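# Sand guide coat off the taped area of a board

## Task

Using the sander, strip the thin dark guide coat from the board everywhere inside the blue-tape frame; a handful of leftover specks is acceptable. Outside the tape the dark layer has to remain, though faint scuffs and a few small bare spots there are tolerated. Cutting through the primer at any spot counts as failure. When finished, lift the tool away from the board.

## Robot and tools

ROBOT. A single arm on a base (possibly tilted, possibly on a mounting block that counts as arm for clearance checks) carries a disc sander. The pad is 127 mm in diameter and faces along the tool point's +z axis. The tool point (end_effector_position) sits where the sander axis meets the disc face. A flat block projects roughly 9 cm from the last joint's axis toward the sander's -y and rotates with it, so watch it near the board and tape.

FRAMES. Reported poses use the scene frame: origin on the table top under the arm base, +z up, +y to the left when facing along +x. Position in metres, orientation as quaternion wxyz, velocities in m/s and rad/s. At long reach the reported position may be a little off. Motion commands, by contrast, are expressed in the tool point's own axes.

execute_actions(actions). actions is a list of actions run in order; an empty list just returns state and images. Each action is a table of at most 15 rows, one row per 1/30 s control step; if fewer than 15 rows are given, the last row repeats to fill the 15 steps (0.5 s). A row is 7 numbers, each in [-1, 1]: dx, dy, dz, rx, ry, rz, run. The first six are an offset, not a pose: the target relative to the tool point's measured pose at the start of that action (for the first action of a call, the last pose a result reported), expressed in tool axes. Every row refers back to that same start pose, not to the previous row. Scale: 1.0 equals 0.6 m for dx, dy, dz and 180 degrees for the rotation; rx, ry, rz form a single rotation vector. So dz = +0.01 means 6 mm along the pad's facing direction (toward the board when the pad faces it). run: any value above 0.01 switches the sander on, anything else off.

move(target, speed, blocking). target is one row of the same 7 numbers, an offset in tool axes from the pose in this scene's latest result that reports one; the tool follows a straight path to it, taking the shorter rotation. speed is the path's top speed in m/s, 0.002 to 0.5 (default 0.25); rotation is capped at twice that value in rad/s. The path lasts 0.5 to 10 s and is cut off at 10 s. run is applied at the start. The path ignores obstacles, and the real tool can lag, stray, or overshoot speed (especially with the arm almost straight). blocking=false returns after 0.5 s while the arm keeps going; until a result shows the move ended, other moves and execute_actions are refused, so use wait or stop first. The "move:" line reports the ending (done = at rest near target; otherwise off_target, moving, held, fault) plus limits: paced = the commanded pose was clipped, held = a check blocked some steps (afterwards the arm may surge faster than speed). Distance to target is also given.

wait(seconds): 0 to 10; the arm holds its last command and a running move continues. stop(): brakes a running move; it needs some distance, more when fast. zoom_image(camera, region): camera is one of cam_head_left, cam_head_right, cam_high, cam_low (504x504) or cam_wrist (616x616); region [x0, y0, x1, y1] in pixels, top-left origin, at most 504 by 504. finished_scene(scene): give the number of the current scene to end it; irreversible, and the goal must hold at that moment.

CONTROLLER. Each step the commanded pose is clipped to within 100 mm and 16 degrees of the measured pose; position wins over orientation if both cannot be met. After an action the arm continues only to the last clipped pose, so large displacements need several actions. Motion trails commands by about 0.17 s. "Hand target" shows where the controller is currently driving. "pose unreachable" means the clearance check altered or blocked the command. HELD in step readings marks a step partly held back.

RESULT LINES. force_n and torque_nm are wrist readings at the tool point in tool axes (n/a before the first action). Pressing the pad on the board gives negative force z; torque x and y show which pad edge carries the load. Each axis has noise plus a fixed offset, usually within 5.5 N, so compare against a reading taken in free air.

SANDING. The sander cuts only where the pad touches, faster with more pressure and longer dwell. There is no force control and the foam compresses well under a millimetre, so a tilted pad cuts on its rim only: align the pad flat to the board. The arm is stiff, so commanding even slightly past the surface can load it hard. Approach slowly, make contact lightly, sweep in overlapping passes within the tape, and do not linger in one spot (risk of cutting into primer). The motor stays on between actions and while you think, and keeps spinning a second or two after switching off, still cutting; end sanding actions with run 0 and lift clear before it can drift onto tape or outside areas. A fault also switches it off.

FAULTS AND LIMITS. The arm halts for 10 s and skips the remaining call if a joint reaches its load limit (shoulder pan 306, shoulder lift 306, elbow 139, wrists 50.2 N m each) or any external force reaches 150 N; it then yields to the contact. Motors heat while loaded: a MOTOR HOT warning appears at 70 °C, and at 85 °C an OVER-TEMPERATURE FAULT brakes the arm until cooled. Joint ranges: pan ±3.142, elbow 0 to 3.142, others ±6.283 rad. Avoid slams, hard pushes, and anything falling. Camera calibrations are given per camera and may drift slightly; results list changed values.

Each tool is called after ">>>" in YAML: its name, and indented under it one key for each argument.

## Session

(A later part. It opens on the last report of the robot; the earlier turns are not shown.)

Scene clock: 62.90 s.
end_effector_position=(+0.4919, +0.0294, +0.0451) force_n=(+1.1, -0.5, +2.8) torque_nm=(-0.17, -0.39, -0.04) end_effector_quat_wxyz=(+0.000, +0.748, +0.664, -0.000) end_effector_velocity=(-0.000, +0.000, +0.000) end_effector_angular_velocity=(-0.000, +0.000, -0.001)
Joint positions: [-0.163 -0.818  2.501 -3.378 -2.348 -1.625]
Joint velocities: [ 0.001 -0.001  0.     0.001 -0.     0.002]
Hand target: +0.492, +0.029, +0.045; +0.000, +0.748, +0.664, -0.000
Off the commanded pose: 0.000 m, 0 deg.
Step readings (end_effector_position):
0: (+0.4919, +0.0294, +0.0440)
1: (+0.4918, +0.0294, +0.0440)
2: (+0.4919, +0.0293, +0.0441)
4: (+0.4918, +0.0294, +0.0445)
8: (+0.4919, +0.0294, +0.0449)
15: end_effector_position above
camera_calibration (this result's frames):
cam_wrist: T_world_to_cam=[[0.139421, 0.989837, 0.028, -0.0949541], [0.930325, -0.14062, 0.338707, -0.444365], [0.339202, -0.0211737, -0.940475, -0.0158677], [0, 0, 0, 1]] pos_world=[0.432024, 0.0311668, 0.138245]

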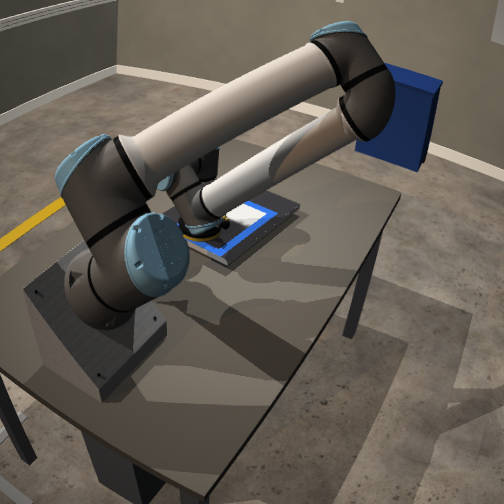

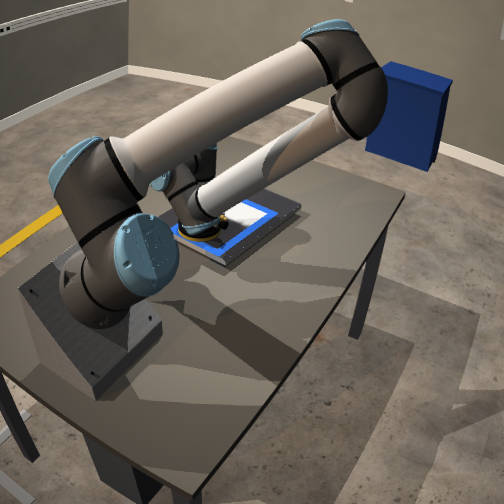

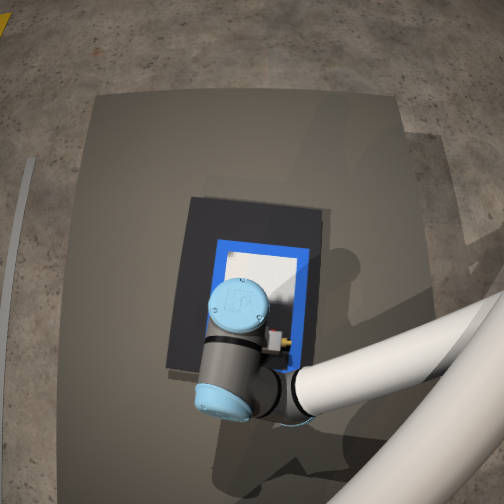

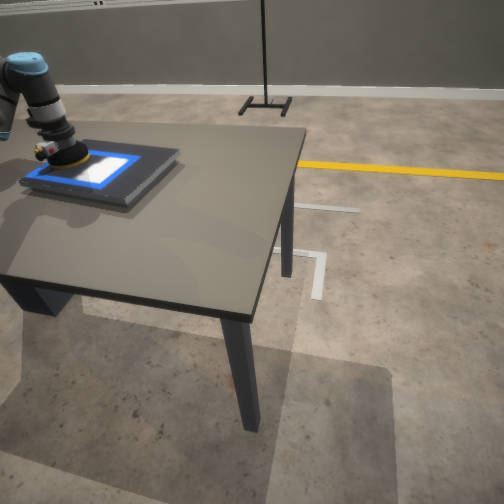

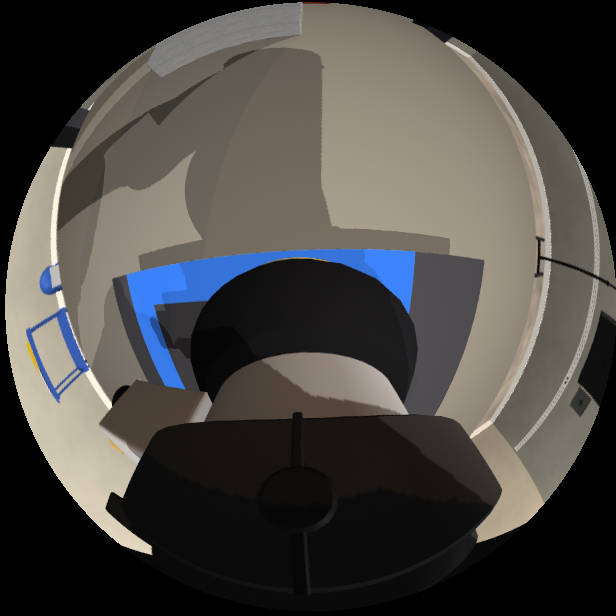

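Works well. Outer tape edge near here; shift in 3 mm.

>>> execute_actions:
  actions:
    - [[-0.005,0,0.0022,0,0,0,1]]
    - [[0,0,0,0,0,0,1]]
    - [[0,0,0,0,0,0,1]]
    - [[0,0,0,0,0,0,1]]

>>> move:
  target: [-0.103,0,0.0001,0,0,0,1]
  speed: 0.013

>>> move:
  target: [0,0.15,-0.0003,0,0,0,1]
  speed: 0.016

>>> move:
  target: [-0.3,0.2,-0.25,0,0,0,0]

>>> zoom_image:
  camera: "cam_high"
  region: [150,180,350,400]

Scene clock: 66.37 s.
end_effector_position=(+0.4916, +0.0265, +0.0439) force_n=(+4.5, +4.8, -14.2) torque_nm=(+0.01, -0.99, -0.06) end_effector_quat_wxyz=(+0.000, +0.748, +0.664, -0.000) end_effector_velocity=(+0.001, -0.000, +0.000) end_effector_angular_velocity=(+0.000, -0.001, -0.001)
Joint positions: [-0.169 -0.818  2.503 -3.385 -2.347 -1.633]
Joint velocities: [ 0.     0.    -0.001 -0.     0.     0.   ]
Hand target: +0.492, +0.026, +0.044; +0.000, +0.748, +0.664, -0.000
Off the commanded pose: 0.000 m, 0 deg.
Step readings (end_effector_position; steps 1 to 15: 1st action; 16 to 30: 2nd action; 31 to 45: 3rd action; 46 to 60: 4th action):
0: (+0.4919, +0.0294, +0.0452)
1: (+0.4919, +0.0293, +0.0452)
2: (+0.4918, +0.0289, +0.0450)
4: (+0.4917, +0.0279, +0.0445)
8: (+0.4916, +0.0269, +0.0441)
15: (+0.4916, +0.0265, +0.0439)
16: (+0.4916, +0.0265, +0.0439)
17: (+0.4916, +0.0265, +0.0439)
19: (+0.4916, +0.0265, +0.0439)
23: (+0.4916, +0.0265, +0.0439)
30: (+0.4916, +0.0265, +0.0439)
31: (+0.4916, +0.0265, +0.0439)
32: (+0.4916, +0.0265, +0.0439)
34: (+0.4916, +0.0265, +0.0439)
38: (+0.4916, +0.0265, +0.0439)
45: (+0.4916, +0.0265, +0.0439)
46: (+0.4916, +0.0265, +0.0439)
47: (+0.4916, +0.0265, +0.0439)
49: (+0.4916, +0.0265, +0.0439)
53: (+0.4916, +0.0265, +0.0439)
60: end_effector_position above
camera_calibration (this result's frames):
cam_wrist: T_world_to_cam=[[0.139431, 0.989837, 0.0279711, -0.0919755], [0.930311, -0.140618, 0.338745, -0.44402], [0.339236, -0.0212097, -0.940462, -0.0170335], [0, 0, 0, 1]] pos_world=[0.431679, 0.0282423, 0.136963]

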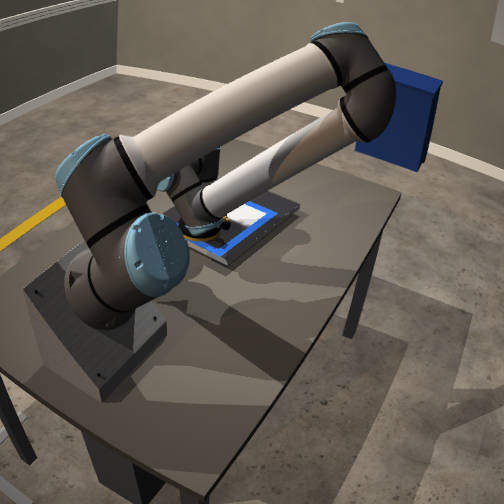

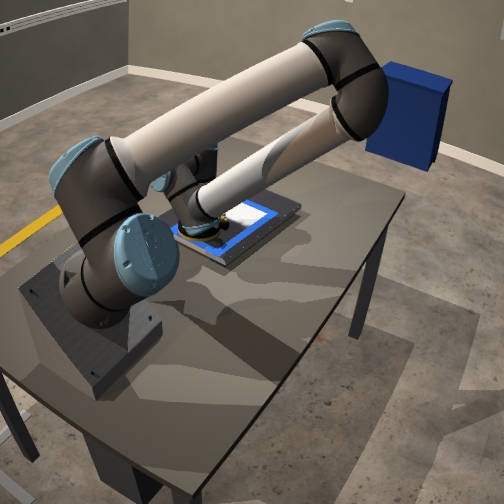

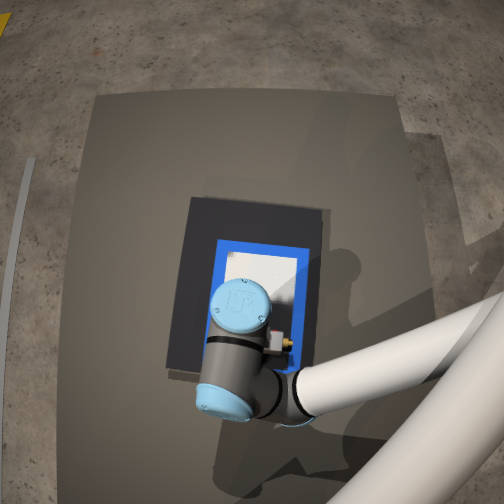

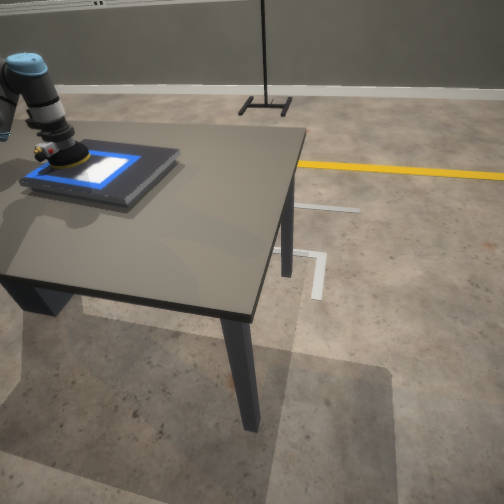

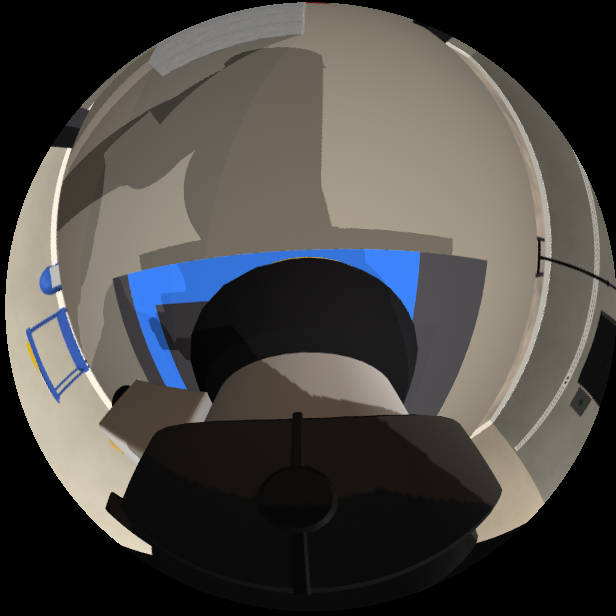

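Scene clock: 71.37 s.
end_effector_position=(+0.4843, -0.0348, +0.0437) force_n=(+3.7, -0.3, -24.4) torque_nm=(+0.03, -0.90, -0.09) end_effector_quat_wxyz=(+0.000, +0.748, +0.664, -0.000) end_effector_velocity=(-0.001, -0.002, +0.000) end_effector_angular_velocity=(-0.001, +0.000, +0.003)
Joint positions: [-0.264 -0.906  2.544 -3.429 -2.331 -1.763]
Joint velocities: [-0.003 -0.004  0.002 -0.001  0.    -0.007]
Hand target: +0.484, -0.035, +0.044; +0.000, +0.748, +0.664, -0.000
Off the commanded pose: 0.000 m, 0 deg.
move: done
camera_calibration (this result's frames):
cam_wrist: T_world_to_cam=[[0.139389, 0.989855, 0.0275192, -0.0302722], [0.930391, -0.140429, 0.338603, -0.445807], [0.339032, -0.0215938, -0.940527, -0.015921], [0, 0, 0, 1]] pos_world=[0.424392, -0.0329827, 0.13681]

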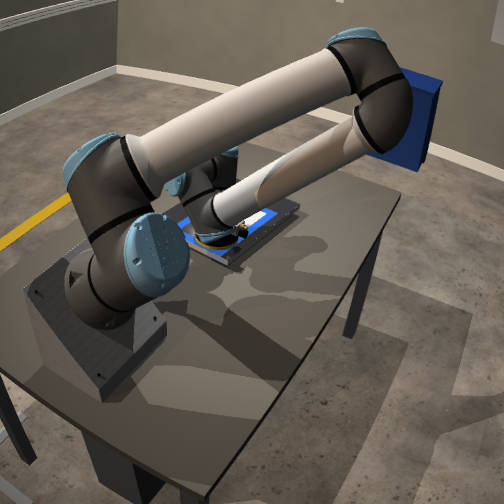

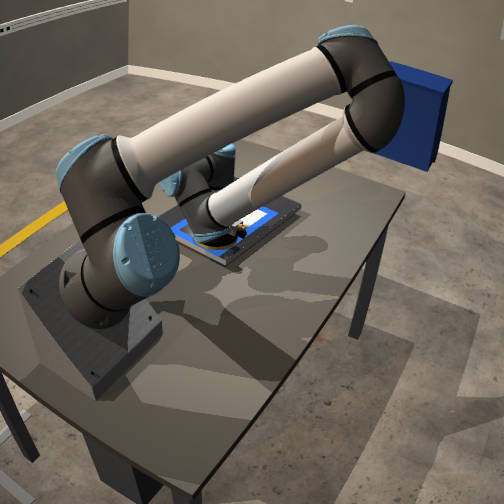

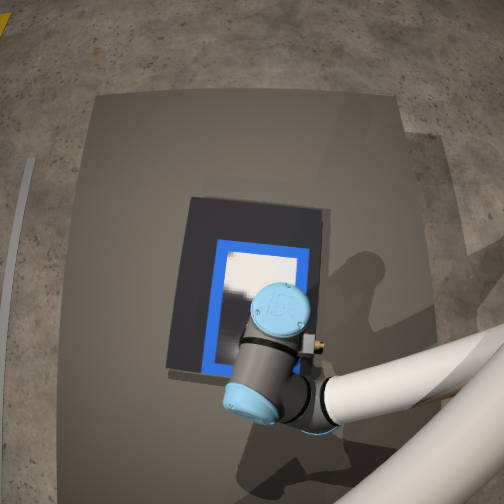

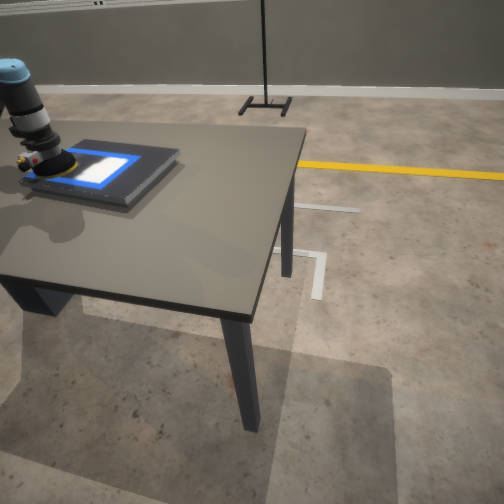

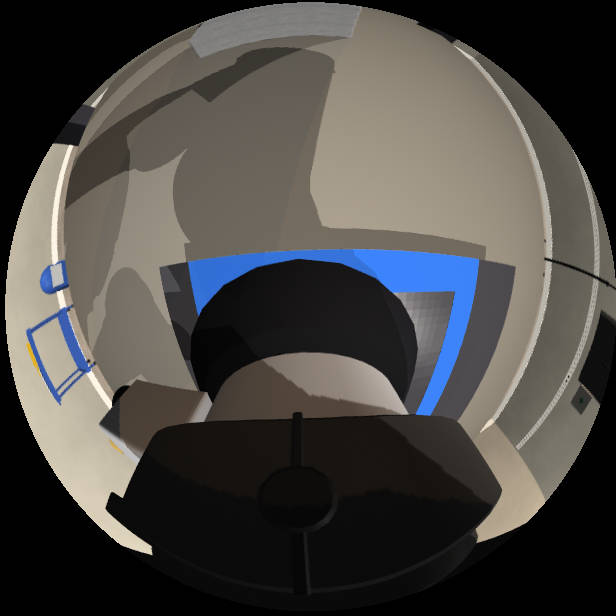

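Scene clock: 77.23 s.
end_effector_position=(+0.5733, -0.0454, +0.0439) force_n=(+2.9, -2.0, -32.6) torque_nm=(+0.12, -0.73, -0.10) end_effector_quat_wxyz=(+0.000, +0.748, +0.664, -0.000) end_effector_velocity=(+0.002, -0.000, -0.000) end_effector_angular_velocity=(-0.001, +0.001, +0.001)
Joint positions: [-0.241 -0.927  2.385 -3.228 -2.336 -1.732]
Joint velocities: [ 0.001 -0.    -0.005  0.007 -0.001  0.   ]
Hand target: +0.574, -0.045, +0.044; +0.000, +0.748, +0.664, -0.000
Off the commanded pose: 0.000 m, 0 deg.
move: done
camera_calibration (this result's frames):
cam_wrist: T_world_to_cam=[[0.139413, 0.98985, 0.0276016, -0.0322017], [0.930358, -0.140478, 0.338674, -0.53019], [0.339114, -0.0215363, -0.940499, -0.0462306], [0, 0, 0, 1]] pos_world=[0.513433, -0.0436009, 0.13697]

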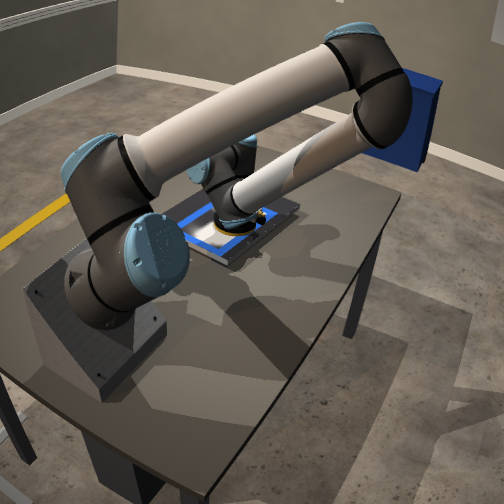

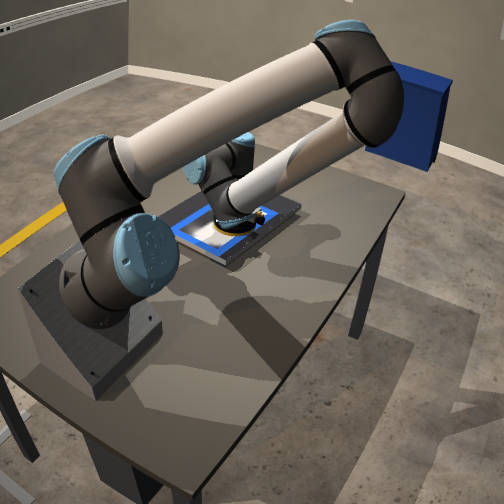

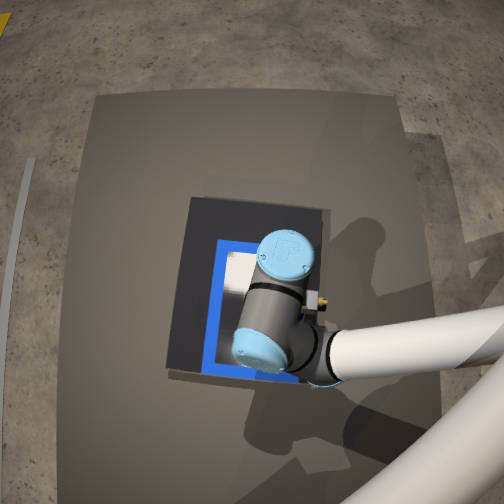

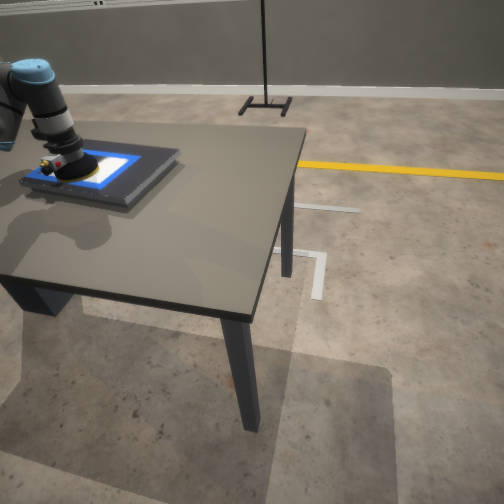

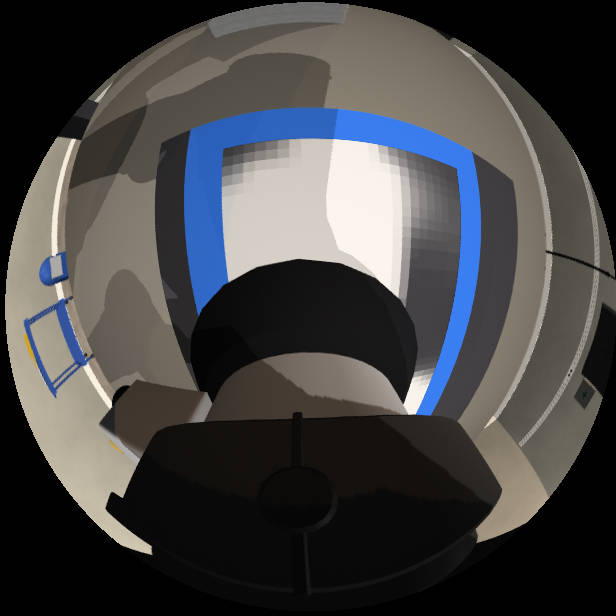

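Scene clock: 78.93 s.
end_effector_position=(+0.6713, -0.2385, +0.1937) force_n=(+2.8, +1.0, +1.5) torque_nm=(+0.02, -0.62, +0.00) end_effector_quat_wxyz=(+0.000, +0.748, +0.664, -0.000) end_effector_velocity=(+0.002, -0.002, +0.002) end_effector_angular_velocity=(+0.000, +0.001, -0.001)
Joint positions: [-0.258 -1.316  2.168 -2.637 -2.332 -1.755]
Joint velocities: [-0.    -0.002 -0.005  0.009  0.     0.002]
Hand target: +0.671, -0.239, +0.194; +0.000, +0.748, +0.664, -0.000
Off the commanded pose: 0.000 m, 0 deg.
move: done
camera_calibration (this result's frames):
cam_wrist: T_world_to_cam=[[0.139375, 0.989858, 0.0274859, 0.141184], [0.930305, -0.140399, 0.338852, -0.699161], [0.339275, -0.0216574, -0.940438, 0.0572023], [0, 0, 0, 1]] pos_world=[0.611348, -0.236675, 0.286827]

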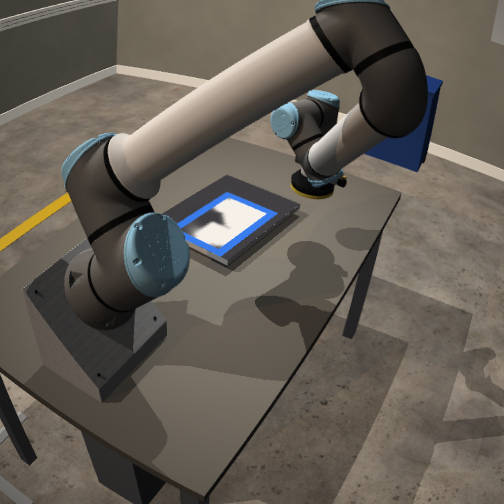

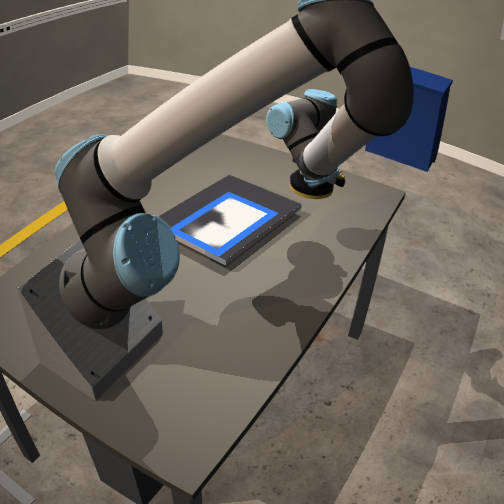

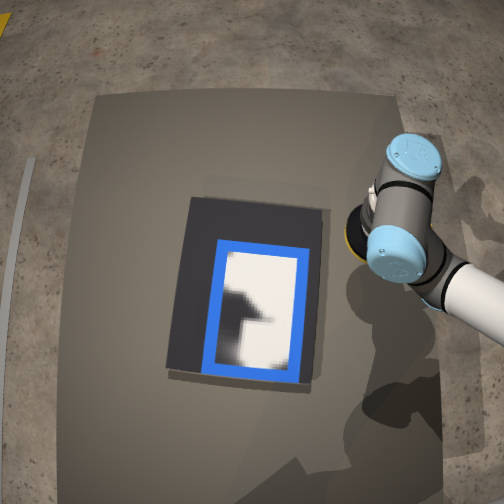

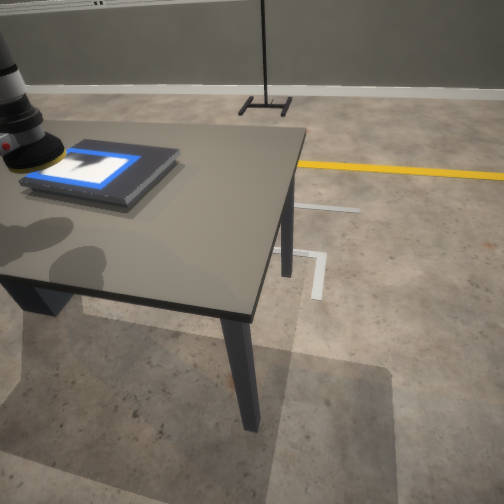

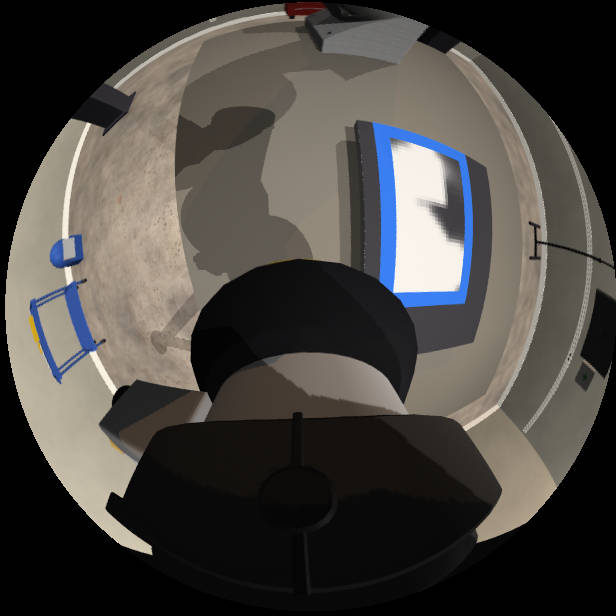

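Region (150, 180, 350, 400) of cam_high's 504x504 image, scaled by 2.291, with more detail than that image has; it fills the left 458 columns of this view, and the rest is white.

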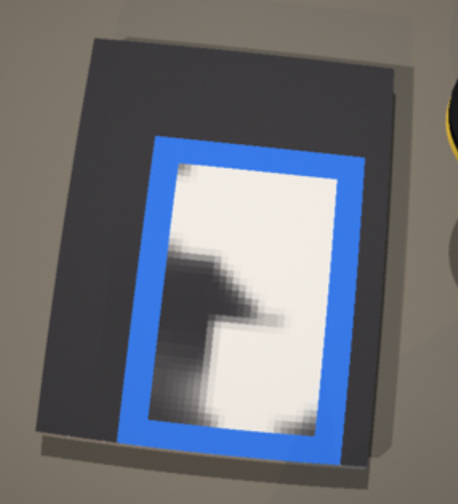

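>>> move:
  target: [0.405,-0.2,0.243,0,0,0,0]

Scene clock: 81.60 s.
end_effector_position=(+0.5807, +0.0173, +0.0481) force_n=(+3.4, +1.5, +2.1) torque_nm=(+0.00, -0.74, +0.02) end_effector_quat_wxyz=(+0.000, +0.748, +0.664, +0.000) end_effector_velocity=(+0.000, +0.002, -0.001) end_effector_angular_velocity=(-0.001, -0.002, +0.001)
Joint positions: [-0.155 -0.851  2.35  -3.186 -2.349 -1.614]
Joint velocities: [ 0.001  0.006 -0.001 -0.006 -0.    -0.001]
Hand target: +0.581, +0.018, +0.048; +0.000, +0.748, +0.664, +0.000
Off the commanded pose: 0.001 m, 0 deg.
move: done
camera_calibration (this result's frames):
cam_wrist: T_world_to_cam=[[0.139429, 0.989836, 0.0279984, -0.0954466], [0.93027, -0.140623, 0.338855, -0.529649], [0.339348, -0.0212, -0.940422, -0.0435421], [0, 0, 0, 1]] pos_world=[0.5208, 0.0190724, 0.141198]

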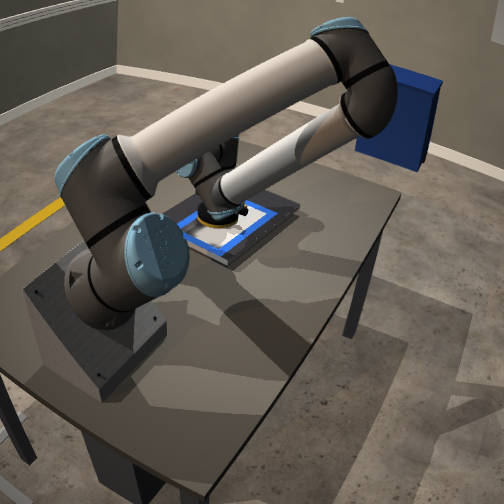

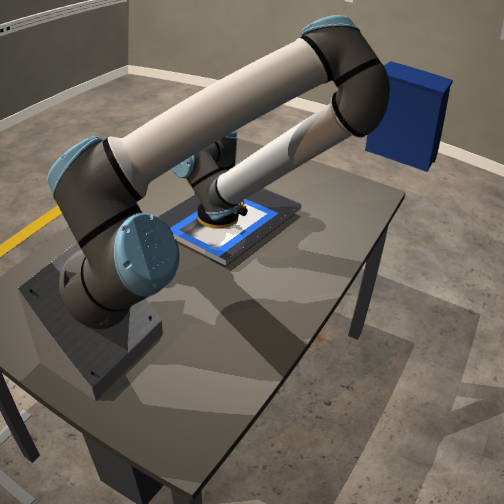

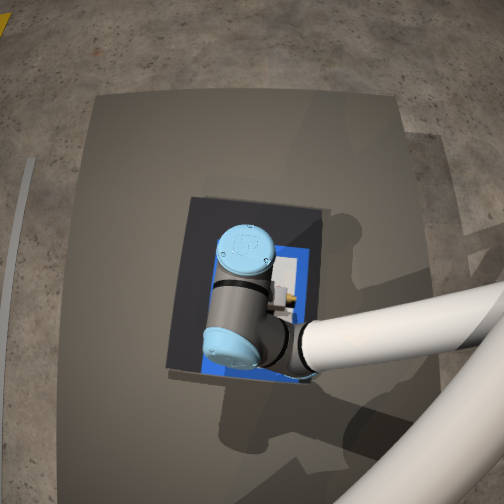

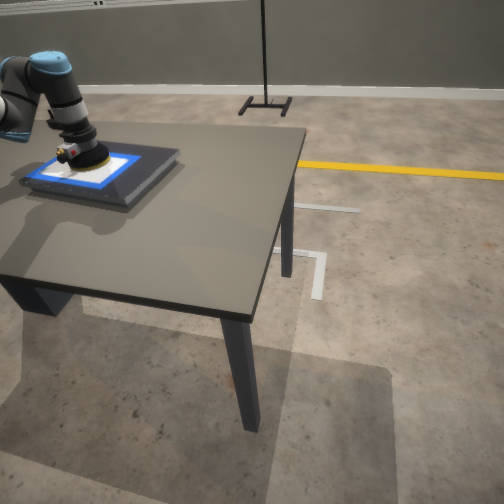

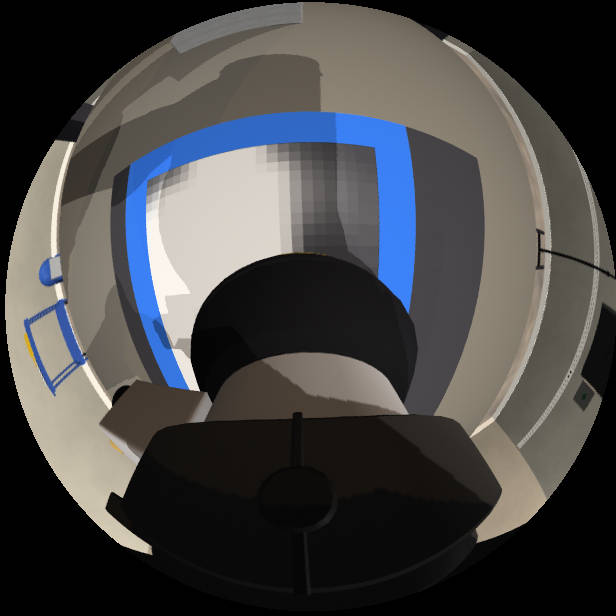

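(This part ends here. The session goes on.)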